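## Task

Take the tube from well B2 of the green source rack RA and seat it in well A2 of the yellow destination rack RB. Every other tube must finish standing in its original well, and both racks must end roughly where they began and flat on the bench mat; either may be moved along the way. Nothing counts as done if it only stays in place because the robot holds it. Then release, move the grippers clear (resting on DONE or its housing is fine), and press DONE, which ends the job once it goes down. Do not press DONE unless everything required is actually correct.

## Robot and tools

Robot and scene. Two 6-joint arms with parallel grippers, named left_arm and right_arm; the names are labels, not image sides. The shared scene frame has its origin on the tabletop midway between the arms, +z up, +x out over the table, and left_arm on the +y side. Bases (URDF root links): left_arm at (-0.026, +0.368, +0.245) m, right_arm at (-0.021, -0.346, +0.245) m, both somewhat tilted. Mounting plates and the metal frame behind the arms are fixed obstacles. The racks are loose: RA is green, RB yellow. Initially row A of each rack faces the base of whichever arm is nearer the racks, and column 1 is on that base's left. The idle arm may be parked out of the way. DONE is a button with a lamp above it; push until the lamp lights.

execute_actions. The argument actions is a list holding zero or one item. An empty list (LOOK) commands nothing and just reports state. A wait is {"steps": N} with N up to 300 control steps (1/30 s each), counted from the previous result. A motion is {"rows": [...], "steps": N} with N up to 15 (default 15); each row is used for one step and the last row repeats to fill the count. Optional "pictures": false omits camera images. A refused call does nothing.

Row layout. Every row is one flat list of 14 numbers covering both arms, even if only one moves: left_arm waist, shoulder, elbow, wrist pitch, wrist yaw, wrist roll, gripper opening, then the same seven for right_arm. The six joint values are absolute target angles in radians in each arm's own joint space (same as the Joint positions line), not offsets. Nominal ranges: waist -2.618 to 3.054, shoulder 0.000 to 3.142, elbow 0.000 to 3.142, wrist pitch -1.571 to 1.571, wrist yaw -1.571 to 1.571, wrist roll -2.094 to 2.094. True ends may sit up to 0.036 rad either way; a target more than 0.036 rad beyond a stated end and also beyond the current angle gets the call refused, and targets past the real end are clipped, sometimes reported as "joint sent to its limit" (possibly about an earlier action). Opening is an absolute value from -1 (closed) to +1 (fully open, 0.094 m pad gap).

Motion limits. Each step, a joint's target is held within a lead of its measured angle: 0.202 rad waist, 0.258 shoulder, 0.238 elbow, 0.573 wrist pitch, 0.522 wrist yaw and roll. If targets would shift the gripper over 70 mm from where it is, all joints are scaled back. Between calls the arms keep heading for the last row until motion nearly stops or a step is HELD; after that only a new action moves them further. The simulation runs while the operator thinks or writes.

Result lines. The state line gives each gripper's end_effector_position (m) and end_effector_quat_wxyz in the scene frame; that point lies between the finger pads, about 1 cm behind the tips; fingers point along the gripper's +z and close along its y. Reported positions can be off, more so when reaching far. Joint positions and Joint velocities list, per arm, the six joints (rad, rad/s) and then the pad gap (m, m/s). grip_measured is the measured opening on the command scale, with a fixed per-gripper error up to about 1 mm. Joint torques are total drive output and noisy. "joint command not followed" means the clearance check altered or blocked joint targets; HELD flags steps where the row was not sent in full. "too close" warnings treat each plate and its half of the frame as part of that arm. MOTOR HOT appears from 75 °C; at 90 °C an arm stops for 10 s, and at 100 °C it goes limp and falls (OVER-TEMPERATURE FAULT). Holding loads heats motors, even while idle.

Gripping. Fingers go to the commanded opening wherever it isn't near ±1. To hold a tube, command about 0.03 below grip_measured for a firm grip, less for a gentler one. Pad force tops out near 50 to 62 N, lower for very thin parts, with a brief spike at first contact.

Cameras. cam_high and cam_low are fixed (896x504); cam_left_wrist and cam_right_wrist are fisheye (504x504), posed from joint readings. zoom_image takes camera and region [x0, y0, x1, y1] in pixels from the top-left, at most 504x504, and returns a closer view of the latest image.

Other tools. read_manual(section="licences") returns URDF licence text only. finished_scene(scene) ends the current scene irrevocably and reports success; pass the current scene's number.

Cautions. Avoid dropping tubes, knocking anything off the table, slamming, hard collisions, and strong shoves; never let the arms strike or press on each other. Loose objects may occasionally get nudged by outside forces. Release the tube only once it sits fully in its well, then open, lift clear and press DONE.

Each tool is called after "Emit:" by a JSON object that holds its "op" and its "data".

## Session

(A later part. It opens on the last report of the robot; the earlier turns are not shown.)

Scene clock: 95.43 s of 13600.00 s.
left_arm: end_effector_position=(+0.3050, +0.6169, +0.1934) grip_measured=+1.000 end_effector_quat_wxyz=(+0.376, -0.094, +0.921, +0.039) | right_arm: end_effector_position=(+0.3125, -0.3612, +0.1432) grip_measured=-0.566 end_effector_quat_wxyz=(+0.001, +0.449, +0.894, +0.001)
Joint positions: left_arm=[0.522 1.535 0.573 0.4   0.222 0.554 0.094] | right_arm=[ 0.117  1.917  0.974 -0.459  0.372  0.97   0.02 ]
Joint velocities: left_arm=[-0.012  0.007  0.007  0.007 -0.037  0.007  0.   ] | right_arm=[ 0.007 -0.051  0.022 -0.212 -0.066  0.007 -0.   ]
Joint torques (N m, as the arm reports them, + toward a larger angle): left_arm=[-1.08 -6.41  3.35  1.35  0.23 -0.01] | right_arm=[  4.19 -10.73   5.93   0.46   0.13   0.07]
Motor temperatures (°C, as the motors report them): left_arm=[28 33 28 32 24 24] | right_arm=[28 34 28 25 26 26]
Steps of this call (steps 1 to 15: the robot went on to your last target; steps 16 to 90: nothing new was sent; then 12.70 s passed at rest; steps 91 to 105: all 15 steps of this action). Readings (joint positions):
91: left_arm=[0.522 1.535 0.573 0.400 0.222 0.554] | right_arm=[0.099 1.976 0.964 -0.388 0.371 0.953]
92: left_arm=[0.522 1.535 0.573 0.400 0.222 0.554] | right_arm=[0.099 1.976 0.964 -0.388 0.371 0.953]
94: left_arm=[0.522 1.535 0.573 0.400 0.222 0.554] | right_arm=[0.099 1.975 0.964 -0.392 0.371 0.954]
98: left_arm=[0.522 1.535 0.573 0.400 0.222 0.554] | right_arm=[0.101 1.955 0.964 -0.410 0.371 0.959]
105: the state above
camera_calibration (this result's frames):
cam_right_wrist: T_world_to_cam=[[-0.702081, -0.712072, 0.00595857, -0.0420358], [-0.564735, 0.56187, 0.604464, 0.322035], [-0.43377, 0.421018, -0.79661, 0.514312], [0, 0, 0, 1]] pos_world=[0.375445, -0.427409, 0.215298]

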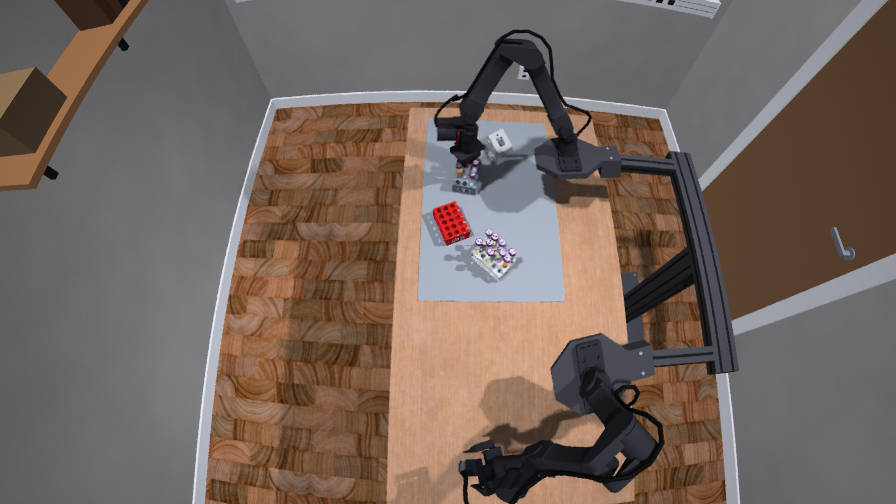

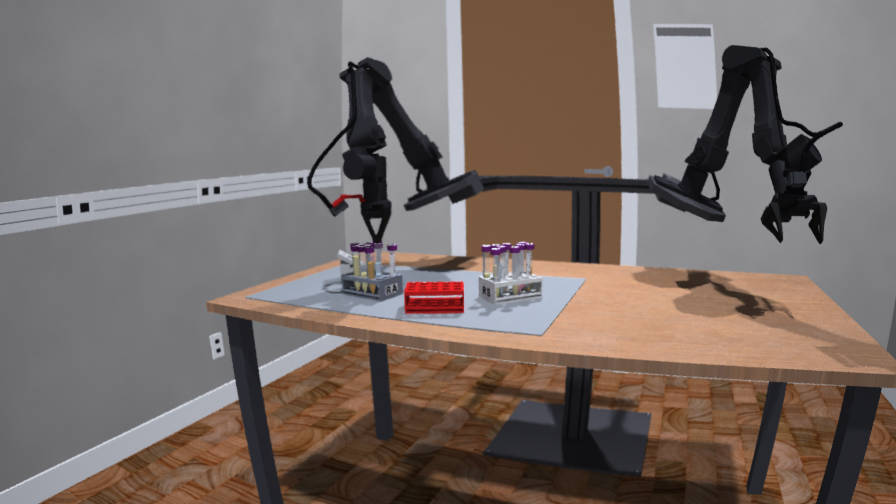

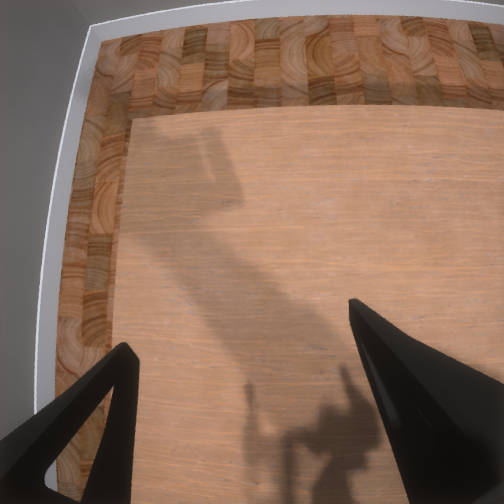

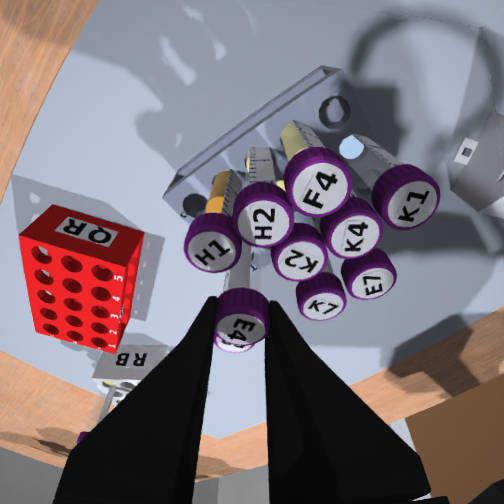

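Emit:
{"op": "execute_actions", "data": {"actions": [{"rows":[[0.522,1.535,0.573,0.4,0.222,0.554,1,0.137,1.888,0.999,-0.500,0.386,0.984,-0.595],[0.522,1.535,0.573,0.4,0.222,0.554,1,0.140,1.882,1.002,-0.516,0.386,0.988,-0.595],[0.522,1.535,0.573,0.4,0.222,0.554,1,0.143,1.875,1.005,-0.532,0.387,0.992,-0.595],[0.522,1.535,0.573,0.4,0.222,0.554,1,0.147,1.867,1.008,-0.548,0.387,0.996,-0.595],[0.522,1.535,0.573,0.4,0.222,0.554,1,0.151,1.859,1.011,-0.563,0.388,1.0,-0.595],[0.522,1.535,0.573,0.4,0.222,0.554,1,0.155,1.851,1.014,-0.577,0.388,1.0,-0.595],[0.522,1.535,0.573,0.4,0.222,0.554,1,0.159,1.843,1.017,-0.591,0.389,1.0,-0.595],[0.522,1.535,0.573,0.4,0.222,0.554,1,0.163,1.835,1.020,-0.605,0.389,1.0,-0.595],[0.522,1.535,0.573,0.4,0.222,0.554,1,0.167,1.827,1.024,-0.619,0.39,1.0,-0.595],[0.522,1.535,0.573,0.4,0.222,0.554,1,0.171,1.819,1.027,-0.633,0.39,1.0,-0.595],[0.522,1.535,0.573,0.4,0.222,0.554,1,0.175,1.811,1.031,-0.647,0.391,1.0,-0.595],[0.522,1.535,0.573,0.4,0.222,0.554,1,0.179,1.803,1.035,-0.661,0.391,1.0,-0.595],[0.522,1.535,0.573,0.4,0.222,0.554,1,0.183,1.795,1.039,-0.676,0.392,1.0,-0.595],[0.522,1.535,0.573,0.4,0.222,0.554,1,0.187,1.787,1.043,-0.691,0.392,1.0,-0.595],[0.522,1.535,0.573,0.4,0.222,0.554,1,0.191,1.779,1.047,-0.706,0.393,1.0,-0.595]]}], "pictures": false}}

Emit:
{"op": "execute_actions", "data": {"actions": [{"rows":[[0.522,1.535,0.573,0.4,0.222,0.554,1,0.196,1.771,1.053,-0.724,0.394,1.0,-0.595],[0.522,1.535,0.573,0.4,0.222,0.554,1,0.202,1.763,1.060,-0.742,0.394,1.0,-0.595],[0.522,1.535,0.573,0.4,0.222,0.554,1,0.207,1.755,1.067,-0.760,0.395,1.0,-0.595],[0.522,1.535,0.573,0.4,0.222,0.554,1,0.213,1.747,1.074,-0.779,0.396,1.0,-0.595],[0.522,1.535,0.573,0.4,0.222,0.554,1,0.218,1.739,1.082,-0.798,0.396,1.0,-0.595],[0.522,1.535,0.573,0.4,0.222,0.554,1,0.224,1.731,1.090,-0.817,0.397,1.0,-0.595],[0.522,1.535,0.573,0.4,0.222,0.554,1,0.229,1.723,1.098,-0.836,0.398,1.0,-0.595],[0.522,1.535,0.573,0.4,0.222,0.554,1,0.235,1.715,1.107,-0.855,0.398,1.0,-0.595],[0.522,1.535,0.573,0.4,0.222,0.554,1,0.240,1.707,1.116,-0.874,0.399,1.0,-0.595],[0.522,1.535,0.573,0.4,0.222,0.554,1,0.246,1.699,1.125,-0.892,0.40,1.0,-0.595],[0.522,1.535,0.573,0.4,0.222,0.554,1,0.251,1.692,1.134,-0.908,0.40,1.0,-0.595],[0.522,1.535,0.573,0.4,0.222,0.554,1,0.257,1.685,1.143,-0.922,0.401,1.0,-0.595],[0.522,1.535,0.573,0.4,0.222,0.554,1,0.262,1.678,1.153,-0.932,0.402,1.0,-0.595],[0.522,1.535,0.573,0.4,0.222,0.554,1,0.267,1.671,1.162,-0.938,0.402,1.0,-0.595],[0.522,1.535,0.573,0.4,0.222,0.554,1,0.271,1.664,1.171,-0.94,0.403,1.0,-0.595]]}], "pictures": false}}

Emit:
{"op": "execute_actions", "data": {"actions": [{"steps":8}]}}

Emit:
{"op": "zoom_image", "data": {"camera": "cam_low", "region": [320,150,440,310]}}

Scene clock: 119.03 s of 13600.00 s.
left_arm: end_effector_position=(+0.3050, +0.6169, +0.1934) grip_measured=+1.000 end_effector_quat_wxyz=(+0.376, -0.094, +0.921, +0.039) | right_arm: end_effector_position=(+0.3103, -0.3601, +0.1828) grip_measured=-0.566 end_effector_quat_wxyz=(-0.004, +0.434, +0.901, +0.000)
Joint positions: left_arm=[0.522 1.535 0.573 0.4   0.222 0.554 0.094] | right_arm=[ 0.166  1.818  1.017 -0.631  0.377  0.993  0.02 ]
Joint velocities: left_arm=[ 0.017  0.002 -0.002 -0.051  0.007  0.022  0.   ] | right_arm=[ 0.081 -0.227  0.115 -0.432  0.022  0.037  0.   ]
Joint torques (N m, as the arm reports them, + toward a larger angle): left_arm=[-1.08 -6.45  3.38  1.34  0.23 -0.02] | right_arm=[  4.18 -10.68   6.66   0.43   0.13   0.05]
Motor temperatures (°C, as the motors report them): left_arm=[28 33 28 32 24 24] | right_arm=[28 36 29 25 26 26]
Steps of this call (steps 1 to 15: the robot went on to your last target; steps 16 to 90: nothing new was sent; then 20.10 s passed at rest; steps 91 to 105: all 15 steps of this action). Readings (joint positions):
91: left_arm=[0.522 1.535 0.573 0.400 0.222 0.554] | right_arm=[0.117 1.916 0.975 -0.468 0.372 0.974]
92: left_arm=[0.522 1.535 0.573 0.400 0.222 0.554] | right_arm=[0.118 1.916 0.975 -0.470 0.372 0.976]
94: left_arm=[0.522 1.535 0.573 0.400 0.222 0.554] | right_arm=[0.122 1.911 0.978 -0.483 0.372 0.980]
98: left_arm=[0.522 1.535 0.573 0.400 0.222 0.554] | right_arm=[0.137 1.878 0.990 -0.534 0.373 0.988]
105: the state above

Scene clock: 119.53 s of 13600.00 s.
left_arm: end_effector_position=(+0.3050, +0.6169, +0.1934) grip_measured=+1.000 end_effector_quat_wxyz=(+0.376, -0.094, +0.921, +0.039) | right_arm: end_effector_position=(+0.3133, -0.3591, +0.2459) grip_measured=-0.566 end_effector_quat_wxyz=(+0.001, +0.398, +0.917, +0.004)
Joint positions: left_arm=[0.522 1.535 0.573 0.4   0.222 0.554 0.094] | right_arm=[ 0.245  1.702  1.131 -0.88   0.386  0.994  0.02 ]
Joint velocities: left_arm=[ 0.012  0.007  0.002  0.037 -0.007 -0.007  0.   ] | right_arm=[ 0.149 -0.198  0.256 -0.403  0.022 -0.022 -0.001]
Joint torques (N m, as the arm reports them, + toward a larger angle): left_arm=[-1.14 -6.42  3.35  1.35  0.23  0.  ] | right_arm=[  4.   -10.26   7.39   0.47   0.16   0.04]
Motor temperatures (°C, as the motors report them): left_arm=[28 33 28 32 24 24] | right_arm=[28 36 29 25 26 26]
Steps of this call (steps 1 to 15: all 15 steps of this action). Readings (joint positions):
1: left_arm=[0.522 1.535 0.573 0.400 0.222 0.554] | right_arm=[0.170 1.811 1.021 -0.645 0.377 0.993]
2: left_arm=[0.522 1.535 0.573 0.400 0.222 0.554] | right_arm=[0.174 1.803 1.026 -0.662 0.378 0.993]
4: left_arm=[0.522 1.535 0.573 0.400 0.222 0.554] | right_arm=[0.184 1.788 1.038 -0.695 0.379 0.993]
8: left_arm=[0.522 1.535 0.573 0.400 0.222 0.554] | right_arm=[0.207 1.756 1.068 -0.766 0.381 0.994]
15: the state above

Scene clock: 119.80 s of 13600.00 s.
left_arm: end_effector_position=(+0.3050, +0.6169, +0.1934) grip_measured=+1.000 end_effector_quat_wxyz=(+0.376, -0.094, +0.921, +0.039) | right_arm: end_effector_position=(+0.3138, -0.3604, +0.2562) grip_measured=-0.566 end_effector_quat_wxyz=(+0.004, +0.394, +0.919, +0.004)
Joint positions: left_arm=[0.522 1.535 0.573 0.4   0.222 0.554 0.094] | right_arm=[ 0.255  1.684  1.151 -0.917  0.389  0.994  0.02 ]
Joint velocities: left_arm=[ 0.002 -0.012  0.002 -0.051 -0.051  0.022  0.   ] | right_arm=[-0.012 -0.007  0.002 -0.081  0.037  0.081  0.001]
Joint torques (N m, as the arm reports them, + toward a larger angle): left_arm=[-1.08 -6.44  3.38  1.35  0.23 -0.02] | right_arm=[ 3.8  -9.53  7.05  0.47  0.12  0.06]
Motor temperatures (°C, as the motors report them): left_arm=[28 33 28 32 24 24] | right_arm=[28 36 29 25 26 26]
Steps of this call (steps 1 to 8: the robot went on to your last target). Readings (joint positions):
1: left_arm=[0.522 1.535 0.573 0.400 0.222 0.554] | right_arm=[0.250 1.696 1.139 -0.889 0.386 0.994]
2: left_arm=[0.522 1.535 0.573 0.400 0.222 0.554] | right_arm=[0.253 1.690 1.144 -0.895 0.387 0.994]
4: left_arm=[0.522 1.535 0.573 0.400 0.222 0.554] | right_arm=[0.255 1.684 1.150 -0.903 0.388 0.994]
8: the state above
camera_calibration (this result's frames):
cam_right_wrist: T_world_to_cam=[[-0.611108, -0.791547, -0.000519863, -0.096714], [-0.632278, 0.48775, 0.601933, 0.249144], [-0.476205, 0.368175, -0.798546, 0.599302], [0, 0, 0, 1]] pos_world=[0.383816, -0.418722, 0.328552]

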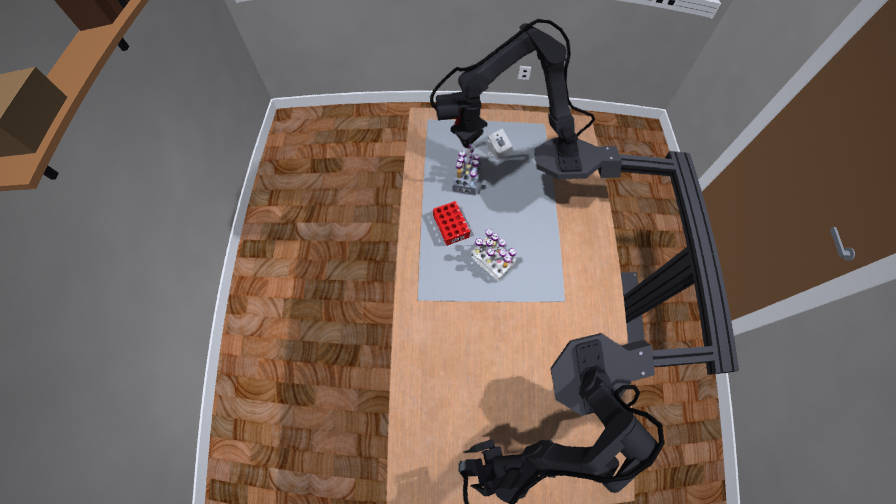

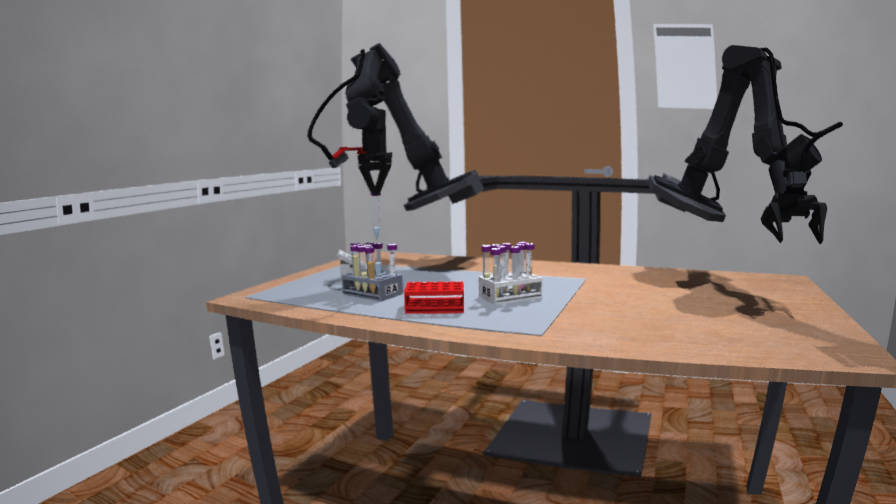

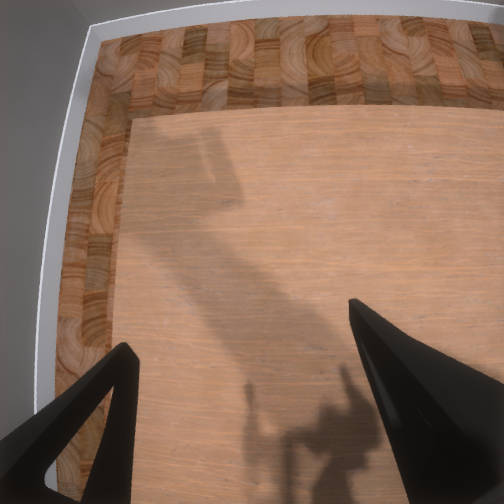

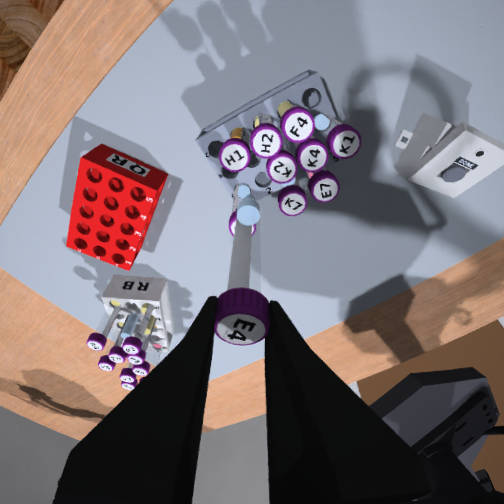

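Region (320, 150, 440, 310) of cam_low's 896x504 image, scaled by 3.150, with more detail than that image has; it fills the left 378 columns of this view, and the rest is white.

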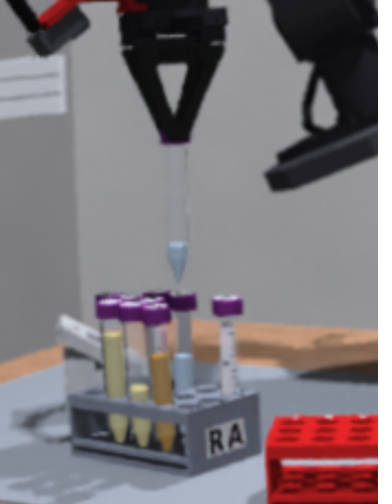

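Emit:
{"op": "execute_actions", "data": {"actions": [{"rows":[[0.522,1.535,0.573,0.4,0.222,0.554,1,0.275,1.69,1.175,-0.94,0.39,1.0,-0.595],[0.522,1.535,0.573,0.4,0.222,0.554,1,0.285,1.70,1.18,-0.941,0.388,1.002,-0.595],[0.522,1.535,0.573,0.4,0.222,0.554,1,0.30,1.712,1.186,-0.942,0.386,1.004,-0.595],[0.522,1.535,0.573,0.4,0.222,0.554,1,0.32,1.726,1.193,-0.943,0.384,1.006,-0.595],[0.522,1.535,0.573,0.4,0.222,0.554,1,0.345,1.742,1.20,-0.944,0.382,1.009,-0.595],[0.522,1.535,0.573,0.4,0.222,0.554,1,0.375,1.76,1.209,-0.946,0.38,1.012,-0.595],[0.522,1.535,0.573,0.4,0.222,0.554,1,0.41,1.782,1.219,-0.948,0.377,1.015,-0.595],[0.522,1.535,0.573,0.4,0.222,0.554,1,0.445,1.805,1.229,-0.95,0.374,1.018,-0.595],[0.522,1.535,0.573,0.4,0.222,0.554,1,0.48,1.828,1.24,-0.952,0.371,1.022,-0.595],[0.522,1.535,0.573,0.4,0.222,0.554,1,0.515,1.851,1.25,-0.954,0.368,1.026,-0.595],[0.522,1.535,0.573,0.4,0.222,0.554,1,0.55,1.874,1.261,-0.956,0.365,1.03,-0.595],[0.522,1.535,0.573,0.4,0.222,0.554,1,0.585,1.897,1.271,-0.958,0.362,1.034,-0.595],[0.522,1.535,0.573,0.4,0.222,0.554,1,0.62,1.92,1.282,-0.96,0.359,1.038,-0.595],[0.522,1.535,0.573,0.4,0.222,0.554,1,0.655,1.943,1.292,-0.962,0.356,1.042,-0.595],[0.522,1.535,0.573,0.4,0.222,0.554,1,0.69,1.966,1.303,-0.964,0.353,1.046,-0.595]]}], "pictures": false}}

Emit:
{"op": "execute_actions", "data": {"actions": [{"rows":[[0.522,1.535,0.573,0.4,0.222,0.554,1,0.725,1.989,1.313,-0.966,0.35,1.05,-0.595],[0.522,1.535,0.573,0.4,0.222,0.554,1,0.76,2.012,1.324,-0.968,0.347,1.054,-0.595],[0.522,1.535,0.573,0.4,0.222,0.554,1,0.795,2.035,1.334,-0.97,0.344,1.058,-0.595],[0.522,1.535,0.573,0.4,0.222,0.554,1,0.83,2.058,1.345,-0.972,0.341,1.062,-0.595],[0.522,1.535,0.573,0.4,0.222,0.554,1,0.865,2.081,1.355,-0.974,0.338,1.065,-0.595],[0.522,1.535,0.573,0.4,0.222,0.554,1,0.90,2.104,1.366,-0.976,0.335,1.068,-0.595],[0.522,1.535,0.573,0.4,0.222,0.554,1,0.935,2.127,1.376,-0.977,0.332,1.071,-0.595],[0.522,1.535,0.573,0.4,0.222,0.554,1,0.97,2.15,1.387,-0.978,0.329,1.074,-0.595],[0.522,1.535,0.573,0.4,0.222,0.554,1,1.003,2.172,1.396,-0.979,0.327,1.077,-0.595],[0.522,1.535,0.573,0.4,0.222,0.554,1,1.034,2.192,1.405,-0.98,0.325,1.079,-0.595],[0.522,1.535,0.573,0.4,0.222,0.554,1,1.062,2.21,1.413,-0.981,0.323,1.081,-0.595],[0.522,1.535,0.573,0.4,0.222,0.554,1,1.087,2.226,1.42,-0.982,0.321,1.083,-0.595],[0.522,1.535,0.573,0.4,0.222,0.554,1,1.108,2.24,1.426,-0.983,0.319,1.085,-0.595],[0.522,1.535,0.573,0.4,0.222,0.554,1,1.125,2.251,1.431,-0.983,0.318,1.086,-0.595],[0.522,1.535,0.573,0.4,0.222,0.554,1,1.137,2.26,1.434,-0.983,0.317,1.087,-0.595]]}], "pictures": false}}

Emit:
{"op": "execute_actions", "data": {"actions": [{"rows":[[0.522,1.535,0.573,0.4,0.222,0.554,1,1.143,2.266,1.436,-0.983,0.317,1.087,-0.595],[0.522,1.535,0.573,0.4,0.222,0.554,1,1.147,2.27,1.436,-0.983,0.317,1.087,-0.595]],"steps":12}]}}

Scene clock: 150.07 s of 13600.00 s.
left_arm: end_effector_position=(+0.3050, +0.6169, +0.1934) grip_measured=+1.000 end_effector_quat_wxyz=(+0.376, -0.094, +0.921, +0.039) | right_arm: end_effector_position=(+0.3000, -0.2271, +0.2594) grip_measured=-0.566 end_effector_quat_wxyz=(-0.006, +0.225, +0.974, +0.018)
Joint positions: left_arm=[0.522 1.535 0.573 0.4   0.222 0.554 0.094] | right_arm=[ 0.614  1.921  1.263 -0.938  0.371  1.025  0.02 ]
Joint velocities: left_arm=[-0.002  0.002 -0.002  0.007  0.037 -0.007  0.   ] | right_arm=[ 0.974  0.662  0.295 -0.037 -0.081  0.037  0.   ]
Joint torques (N m, as the arm reports them, + toward a larger angle): left_arm=[-1.07 -6.44  3.39  1.35  0.23 -0.02] | right_arm=[ 4.42 -8.12  7.28  0.39 -0.1   0.08]
Motor temperatures (°C, as the motors report them): left_arm=[28 33 28 32 24 24] | right_arm=[28 36 29 25 26 26]
Steps of this call (steps 1 to 30: the robot went on to your last target; steps 31 to 90: nothing new was sent; then 26.77 s passed at rest; steps 91 to 105: all 15 steps of this action). Readings (joint positions):
91: left_arm=[0.522 1.535 0.573 0.400 0.222 0.554] | right_arm=[0.255 1.684 1.151 -0.926 0.389 0.994]
92: left_arm=[0.522 1.535 0.573 0.400 0.222 0.554] | right_arm=[0.256 1.684 1.151 -0.926 0.389 0.995]
94: left_arm=[0.522 1.535 0.573 0.400 0.222 0.554] | right_arm=[0.268 1.692 1.158 -0.931 0.389 0.996]
98: left_arm=[0.522 1.535 0.573 0.400 0.222 0.554] | right_arm=[0.356 1.751 1.193 -0.935 0.389 1.004]
105: the state above

Scene clock: 150.57 s of 13600.00 s.
left_arm: end_effector_position=(+0.3050, +0.6169, +0.1934) grip_measured=+1.000 end_effector_quat_wxyz=(+0.376, -0.094, +0.921, +0.039) | right_arm: end_effector_position=(+0.1904, -0.0702, +0.2567) grip_measured=-0.566 end_effector_quat_wxyz=(-0.001, -0.012, +1.000, +0.009)
Joint positions: left_arm=[0.522 1.535 0.573 0.4   0.222 0.554 0.094] | right_arm=[ 1.106  2.238  1.402 -0.954  0.324  1.072  0.02 ]
Joint velocities: left_arm=[ 0.017  0.002  0.002 -0.051  0.022  0.066  0.   ] | right_arm=[ 0.608  0.388  0.115 -0.022 -0.154 -0.007 -0.001]
Joint torques (N m, as the arm reports them, + toward a larger angle): left_arm=[-1.07 -6.46  3.37  1.35  0.24  0.  ] | right_arm=[ 2.91 -9.84  7.72  0.37  0.05  0.04]
Motor temperatures (°C, as the motors report them): left_arm=[28 33 28 32 24 24] | right_arm=[28 36 29 25 26 26]
Steps of this call (steps 1 to 15: all 15 steps of this action). Readings (joint positions):
1: left_arm=[0.522 1.535 0.573 0.400 0.222 0.554] | right_arm=[0.649 1.944 1.273 -0.939 0.367 1.029]
2: left_arm=[0.522 1.535 0.573 0.400 0.222 0.554] | right_arm=[0.684 1.968 1.284 -0.940 0.364 1.032]
4: left_arm=[0.522 1.535 0.573 0.400 0.222 0.554] | right_arm=[0.753 2.013 1.305 -0.943 0.359 1.040]
8: left_arm=[0.522 1.535 0.573 0.400 0.222 0.554] | right_arm=[0.891 2.103 1.348 -0.949 0.347 1.054]
15: the state above

Scene clock: 150.97 s of 13600.00 s.
left_arm: end_effector_position=(+0.3050, +0.6169, +0.1934) grip_measured=+1.000 end_effector_quat_wxyz=(+0.376, -0.094, +0.921, +0.039) | right_arm: end_effector_position=(+0.1735, -0.0641, +0.2532) grip_measured=-0.566 end_effector_quat_wxyz=(-0.007, -0.033, +0.999, -0.001)
Joint positions: left_arm=[0.522 1.535 0.573 0.4   0.222 0.554 0.094] | right_arm=[ 1.147  2.268  1.406 -0.967  0.313  1.08   0.02 ]
Joint velocities: left_arm=[-0.007  0.002 -0.007 -0.022  0.051 -0.066  0.   ] | right_arm=[-0.002  0.012  0.007 -0.095 -0.007 -0.066  0.   ]
Joint torques (N m, as the arm reports them, + toward a larger angle): left_arm=[-1.07 -6.44  3.39  1.34  0.24 -0.01] | right_arm=[ 3.29 -9.74  8.02  0.4   0.    0.09]
Motor temperatures (°C, as the motors report them): left_arm=[28 33 28 32 24 24] | right_arm=[28 36 30 25 26 26]
Steps of this call (steps 1 to 12: all 12 steps of this action). Readings (joint positions):
1: left_arm=[0.522 1.535 0.573 0.400 0.222 0.554] | right_arm=[1.124 2.250 1.404 -0.956 0.320 1.074]
2: left_arm=[0.522 1.535 0.573 0.400 0.222 0.554] | right_arm=[1.138 2.258 1.406 -0.957 0.318 1.075]
4: left_arm=[0.522 1.535 0.573 0.400 0.222 0.554] | right_arm=[1.149 2.267 1.406 -0.960 0.314 1.077]
8: left_arm=[0.522 1.535 0.573 0.400 0.222 0.554] | right_arm=[1.147 2.268 1.406 -0.965 0.313 1.079]
12: the state above
camera_calibration (this result's frames):
cam_right_wrist: T_world_to_cam=[[0.216411, -0.976258, 0.0092831, -0.105851], [-0.769953, -0.164817, 0.616447, -0.00385089], [-0.600282, -0.140553, -0.787341, 0.40709], [0, 0, 0, 1]] pos_world=[0.264311, -0.0467545, 0.323875]

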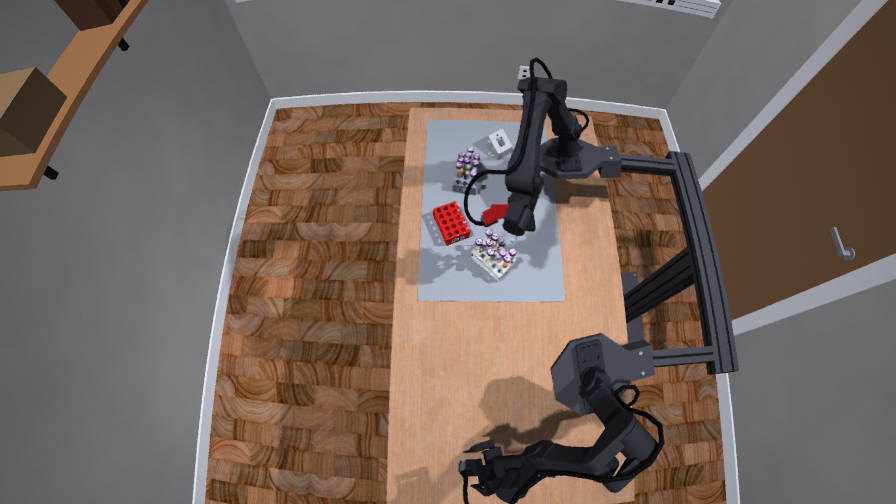

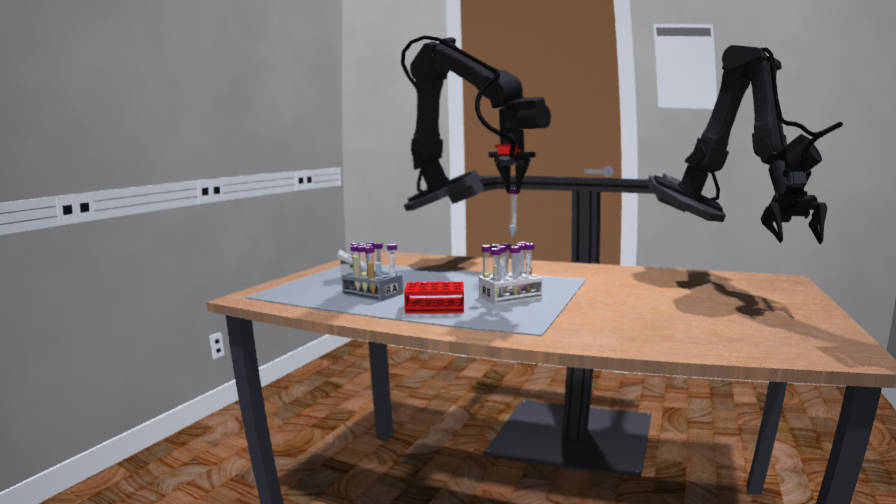

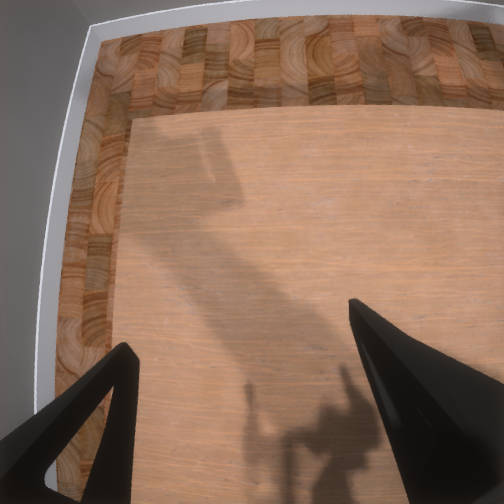

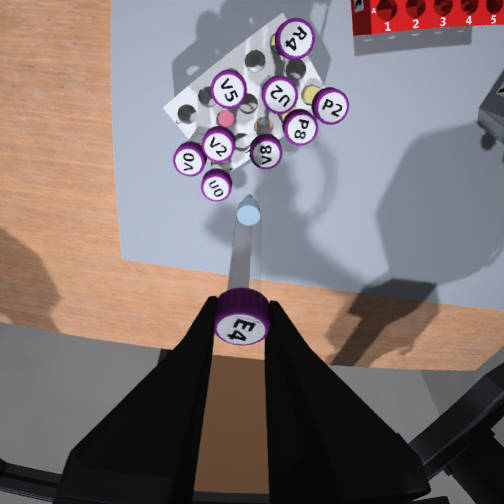

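Emit:
{"op": "zoom_image", "data": {"camera": "cam_right_wrist", "region": [150,70,330,250]}}

Region (150, 70, 330, 250) of cam_right_wrist's 504x504 image, scaled by 2.800, with more detail than that image has.

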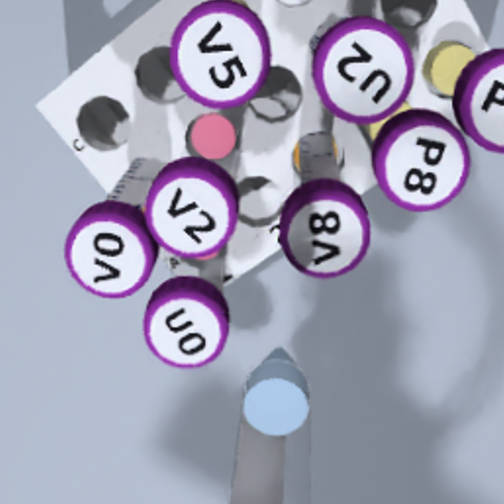

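Emit:
{"op": "execute_actions", "data": {"actions": [{"rows":[[0.522,1.535,0.573,0.4,0.222,0.554,1,1.142,2.27,1.445,-0.985,0.325,1.087,-0.595],[0.522,1.535,0.573,0.4,0.222,0.554,1,1.14,2.275,1.453,-0.988,0.33,1.087,-0.595],[0.522,1.535,0.573,0.4,0.222,0.554,1,1.138,2.282,1.461,-0.991,0.334,1.087,-0.595],[0.522,1.535,0.573,0.4,0.222,0.554,1,1.136,2.288,1.469,-0.994,0.337,1.087,-0.595],[0.522,1.535,0.573,0.4,0.222,0.554,1,1.134,2.294,1.477,-0.997,0.339,1.087,-0.595],[0.522,1.535,0.573,0.4,0.222,0.554,1,1.132,2.299,1.485,-1.0,0.34,1.087,-0.595],[0.522,1.535,0.573,0.4,0.222,0.554,1,1.130,2.304,1.492,-1.002,0.34,1.087,-0.595],[0.522,1.535,0.573,0.4,0.222,0.554,1,1.128,2.309,1.497,-1.002,0.34,1.087,-0.595]],"steps":15}]}}

Scene clock: 179.30 s of 13600.00 s.
left_arm: end_effector_position=(+0.3050, +0.6169, +0.1934) grip_measured=+1.000 end_effector_quat_wxyz=(+0.376, -0.094, +0.921, +0.039) | right_arm: end_effector_position=(+0.1877, -0.0562, +0.2543) grip_measured=-0.566 end_effector_quat_wxyz=(-0.002, -0.021, +1.000, +0.001)
Joint positions: left_arm=[0.522 1.535 0.573 0.4   0.222 0.554 0.094] | right_arm=[ 1.128  2.301  1.472 -0.985  0.325  1.081  0.02 ]
Joint velocities: left_arm=[ 0.002 -0.012  0.002  0.007 -0.066  0.022  0.   ] | right_arm=[-0.007  0.002 -0.012  0.037  0.022  0.037 -0.   ]
Joint torques (N m, as the arm reports them, + toward a larger angle): left_arm=[-1.06 -6.42  3.38  1.35  0.24 -0.02] | right_arm=[ 3.47 -9.58  7.62  0.43  0.14  0.07]
Motor temperatures (°C, as the motors report them): left_arm=[28 33 28 32 24 24] | right_arm=[28 36 30 25 26 26]
Steps of this call (steps 1 to 15: the robot went on to your last target; steps 16 to 90: nothing new was sent; then 24.83 s passed at rest; steps 91 to 105: all 15 steps of this action). Readings (joint positions):
91: left_arm=[0.522 1.535 0.573 0.400 0.222 0.554] | right_arm=[1.147 2.268 1.408 -0.970 0.313 1.081]
92: left_arm=[0.522 1.535 0.573 0.400 0.222 0.554] | right_arm=[1.147 2.268 1.413 -0.973 0.313 1.081]
94: left_arm=[0.522 1.535 0.573 0.400 0.222 0.554] | right_arm=[1.145 2.269 1.427 -0.978 0.315 1.081]
98: left_arm=[0.522 1.535 0.573 0.400 0.222 0.554] | right_arm=[1.135 2.285 1.464 -0.981 0.322 1.081]
105: the state above
camera_calibration (this result's frames):
cam_right_wrist: T_world_to_cam=[[0.193588, -0.981055, 0.00739841, -0.0967382], [-0.779531, -0.149235, 0.608325, 0.0123876], [-0.595697, -0.123532, -0.793653, 0.419361], [0, 0, 0, 1]] pos_world=[0.278196, -0.0412523, 0.326007]

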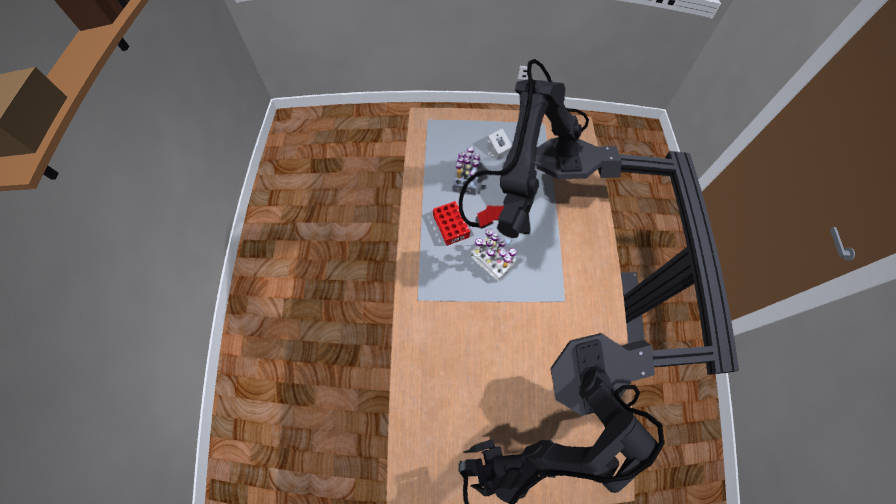

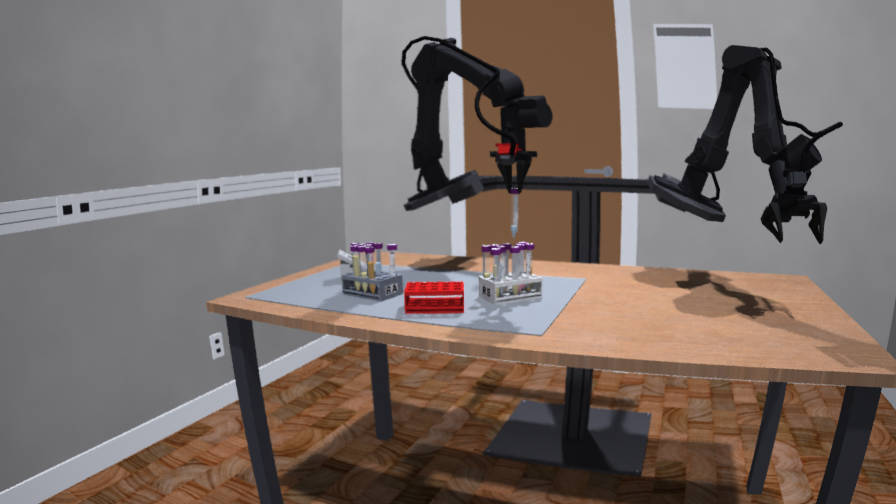

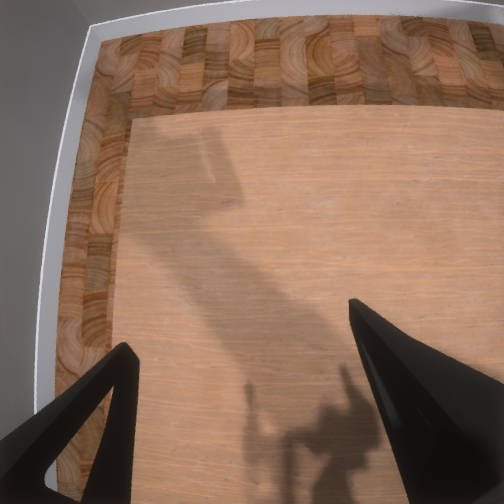

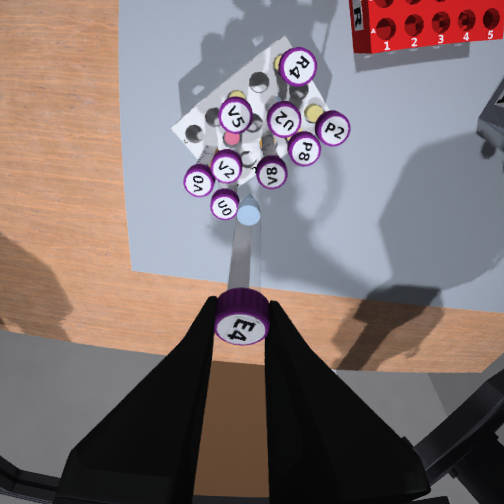

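Emit:
{"op": "execute_actions", "data": {"actions": [{"rows":[[0.522,1.535,0.573,0.4,0.222,0.554,1,1.124,2.315,1.455,-0.97,0.341,1.078,-0.595],[0.522,1.535,0.573,0.4,0.222,0.554,1,1.122,2.318,1.449,-0.958,0.341,1.075,-0.595],[0.522,1.535,0.573,0.4,0.222,0.554,1,1.120,2.321,1.443,-0.945,0.342,1.072,-0.595],[0.522,1.535,0.573,0.4,0.222,0.554,1,1.118,2.324,1.437,-0.932,0.342,1.07,-0.595],[0.522,1.535,0.573,0.4,0.222,0.554,1,1.116,2.327,1.431,-0.92,0.343,1.068,-0.595],[0.522,1.535,0.573,0.4,0.222,0.554,1,1.114,2.330,1.426,-0.909,0.343,1.066,-0.595],[0.522,1.535,0.573,0.4,0.222,0.554,1,1.112,2.333,1.420,-0.898,0.344,1.064,-0.595],[0.522,1.535,0.573,0.4,0.222,0.554,1,1.110,2.337,1.415,-0.888,0.344,1.062,-0.595],[0.522,1.535,0.573,0.4,0.222,0.554,1,1.108,2.340,1.410,-0.878,0.345,1.06,-0.595],[0.522,1.535,0.573,0.4,0.222,0.554,1,1.106,2.344,1.405,-0.869,0.345,1.058,-0.595],[0.522,1.535,0.573,0.4,0.222,0.554,1,1.104,2.347,1.400,-0.860,0.346,1.056,-0.595],[0.522,1.535,0.573,0.4,0.222,0.554,1,1.102,2.351,1.395,-0.851,0.346,1.054,-0.595],[0.522,1.535,0.573,0.4,0.222,0.554,1,1.100,2.355,1.390,-0.844,0.347,1.052,-0.595],[0.522,1.535,0.573,0.4,0.222,0.554,1,1.098,2.359,1.386,-0.839,0.347,1.05,-0.595],[0.522,1.535,0.573,0.4,0.222,0.554,1,1.096,2.362,1.382,-0.836,0.347,1.048,-0.595]]}], "pictures": false}}

Emit:
{"op": "execute_actions", "data": {"actions": [{"steps":8}]}}

Emit:
{"op": "zoom_image", "data": {"camera": "cam_right_wrist", "region": [170,90,330,250]}}

Scene clock: 190.17 s of 13600.00 s.
left_arm: end_effector_position=(+0.3050, +0.6169, +0.1934) grip_measured=+1.000 end_effector_quat_wxyz=(+0.376, -0.094, +0.921, +0.039) | right_arm: end_effector_position=(+0.1841, -0.0606, +0.2190) grip_measured=-0.566 end_effector_quat_wxyz=(-0.007, -0.020, +1.000, -0.008)
Joint positions: left_arm=[0.522 1.535 0.573 0.4   0.222 0.554 0.094] | right_arm=[ 1.101  2.348  1.4   -0.878  0.331  1.062  0.02 ]
Joint velocities: left_arm=[ 0.037  0.002 -0.017 -0.037 -0.022 -0.007  0.   ] | right_arm=[-0.046  0.066 -0.129  0.139 -0.007  0.037  0.001]
Joint torques (N m, as the arm reports them, + toward a larger angle): left_arm=[-1.08 -6.44  3.42  1.33  0.24 -0.01] | right_arm=[ 3.36 -9.71  4.36  0.68  0.17 -0.08]
Motor temperatures (°C, as the motors report them): left_arm=[28 33 28 33 24 24] | right_arm=[28 36 30 25 26 26]
Steps of this call (steps 1 to 15: the robot went on to your last target; steps 16 to 90: nothing new was sent; then 7.37 s passed at rest; steps 91 to 105: all 15 steps of this action). Readings (joint positions):
91: left_arm=[0.522 1.535 0.573 0.400 0.222 0.554] | right_arm=[1.128 2.301 1.472 -0.987 0.326 1.081]
92: left_arm=[0.522 1.535 0.573 0.400 0.222 0.554] | right_arm=[1.128 2.301 1.470 -0.983 0.326 1.081]
94: left_arm=[0.522 1.535 0.573 0.400 0.222 0.554] | right_arm=[1.127 2.302 1.462 -0.971 0.327 1.080]
98: left_arm=[0.522 1.535 0.573 0.400 0.222 0.554] | right_arm=[1.118 2.317 1.438 -0.937 0.328 1.074]
105: the state above

Scene clock: 190.43 s of 13600.00 s.
left_arm: end_effector_position=(+0.3050, +0.6169, +0.1934) grip_measured=+1.000 end_effector_quat_wxyz=(+0.376, -0.094, +0.921, +0.039) | right_arm: end_effector_position=(+0.1846, -0.0593, +0.2138) grip_measured=-0.566 end_effector_quat_wxyz=(-0.005, -0.020, +1.000, -0.006)
Joint positions: left_arm=[0.522 1.535 0.573 0.4   0.222 0.554 0.094] | right_arm=[ 1.096  2.357  1.392 -0.854  0.332  1.055  0.02 ]
Joint velocities: left_arm=[ 0.002 -0.002 -0.002 -0.081  0.037 -0.051  0.   ] | right_arm=[-0.012 -0.012 -0.017  0.125  0.007 -0.022 -0.   ]
Joint torques (N m, as the arm reports them, + toward a larger angle): left_arm=[-1.09 -6.48  3.42  1.34  0.24 -0.02] | right_arm=[ 3.5  -9.96  4.52  0.7   0.14 -0.06]
Motor temperatures (°C, as the motors report them): left_arm=[28 33 28 33 24 24] | right_arm=[28 36 30 25 26 26]
Steps of this call (steps 1 to 8: the robot went on to your last target). Readings (joint positions):
1: left_arm=[0.522 1.535 0.573 0.400 0.222 0.554] | right_arm=[1.099 2.351 1.397 -0.872 0.332 1.060]
2: left_arm=[0.522 1.535 0.573 0.400 0.222 0.554] | right_arm=[1.098 2.354 1.394 -0.868 0.332 1.059]
4: left_arm=[0.522 1.535 0.573 0.400 0.222 0.554] | right_arm=[1.096 2.357 1.392 -0.862 0.332 1.057]
8: the state above
camera_calibration (this result's frames):
cam_right_wrist: T_world_to_cam=[[0.192577, -0.981104, 0.018673, -0.101107], [-0.775556, -0.140517, 0.615441, 0.0324254], [-0.601188, -0.133002, -0.787962, 0.384219], [0, 0, 0, 1]] pos_world=[0.275607, -0.0435387, 0.284682]

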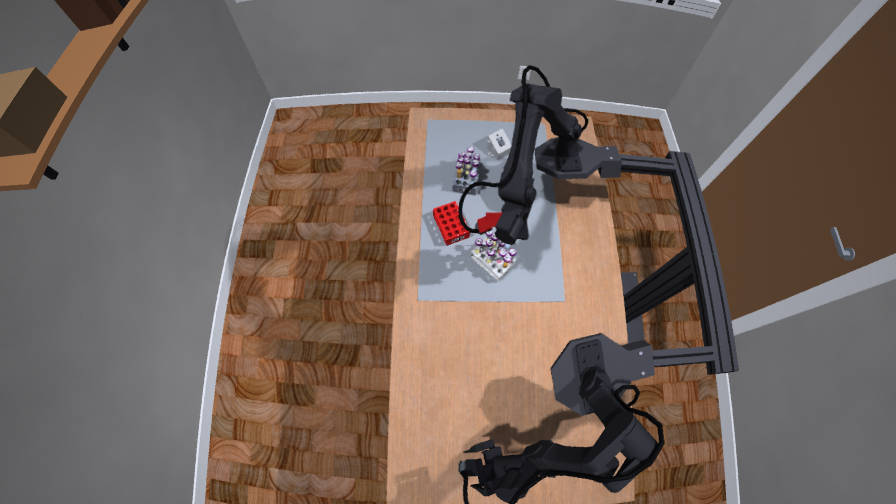

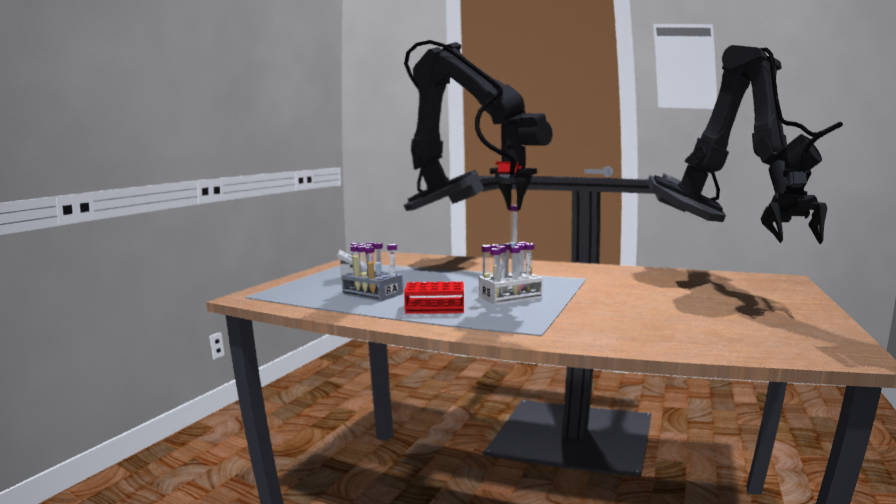

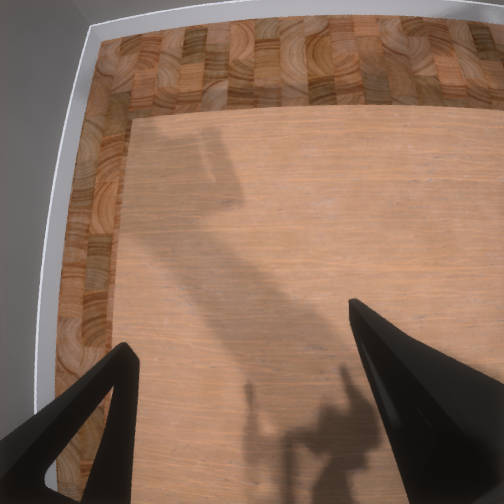

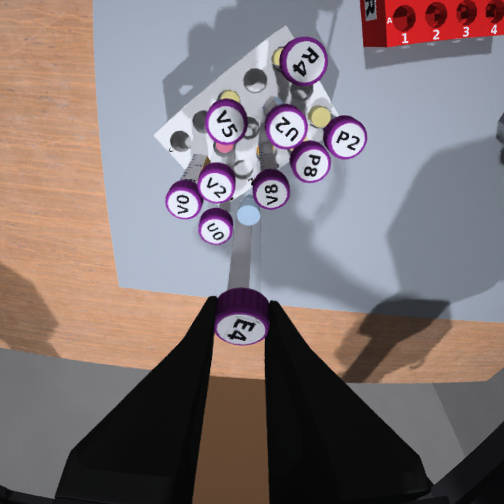

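Region (170, 90, 330, 250) of cam_right_wrist's 504x504 image, scaled by 3.150, with more detail than that image has.

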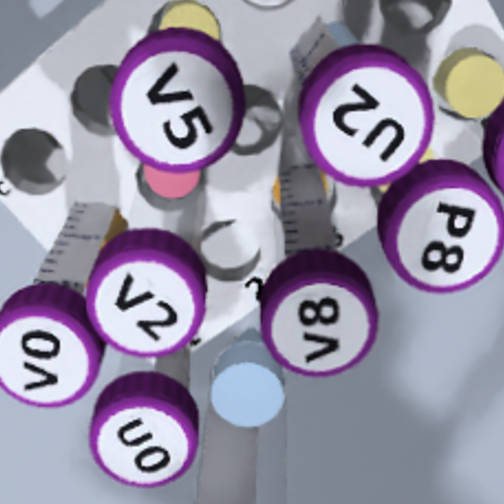

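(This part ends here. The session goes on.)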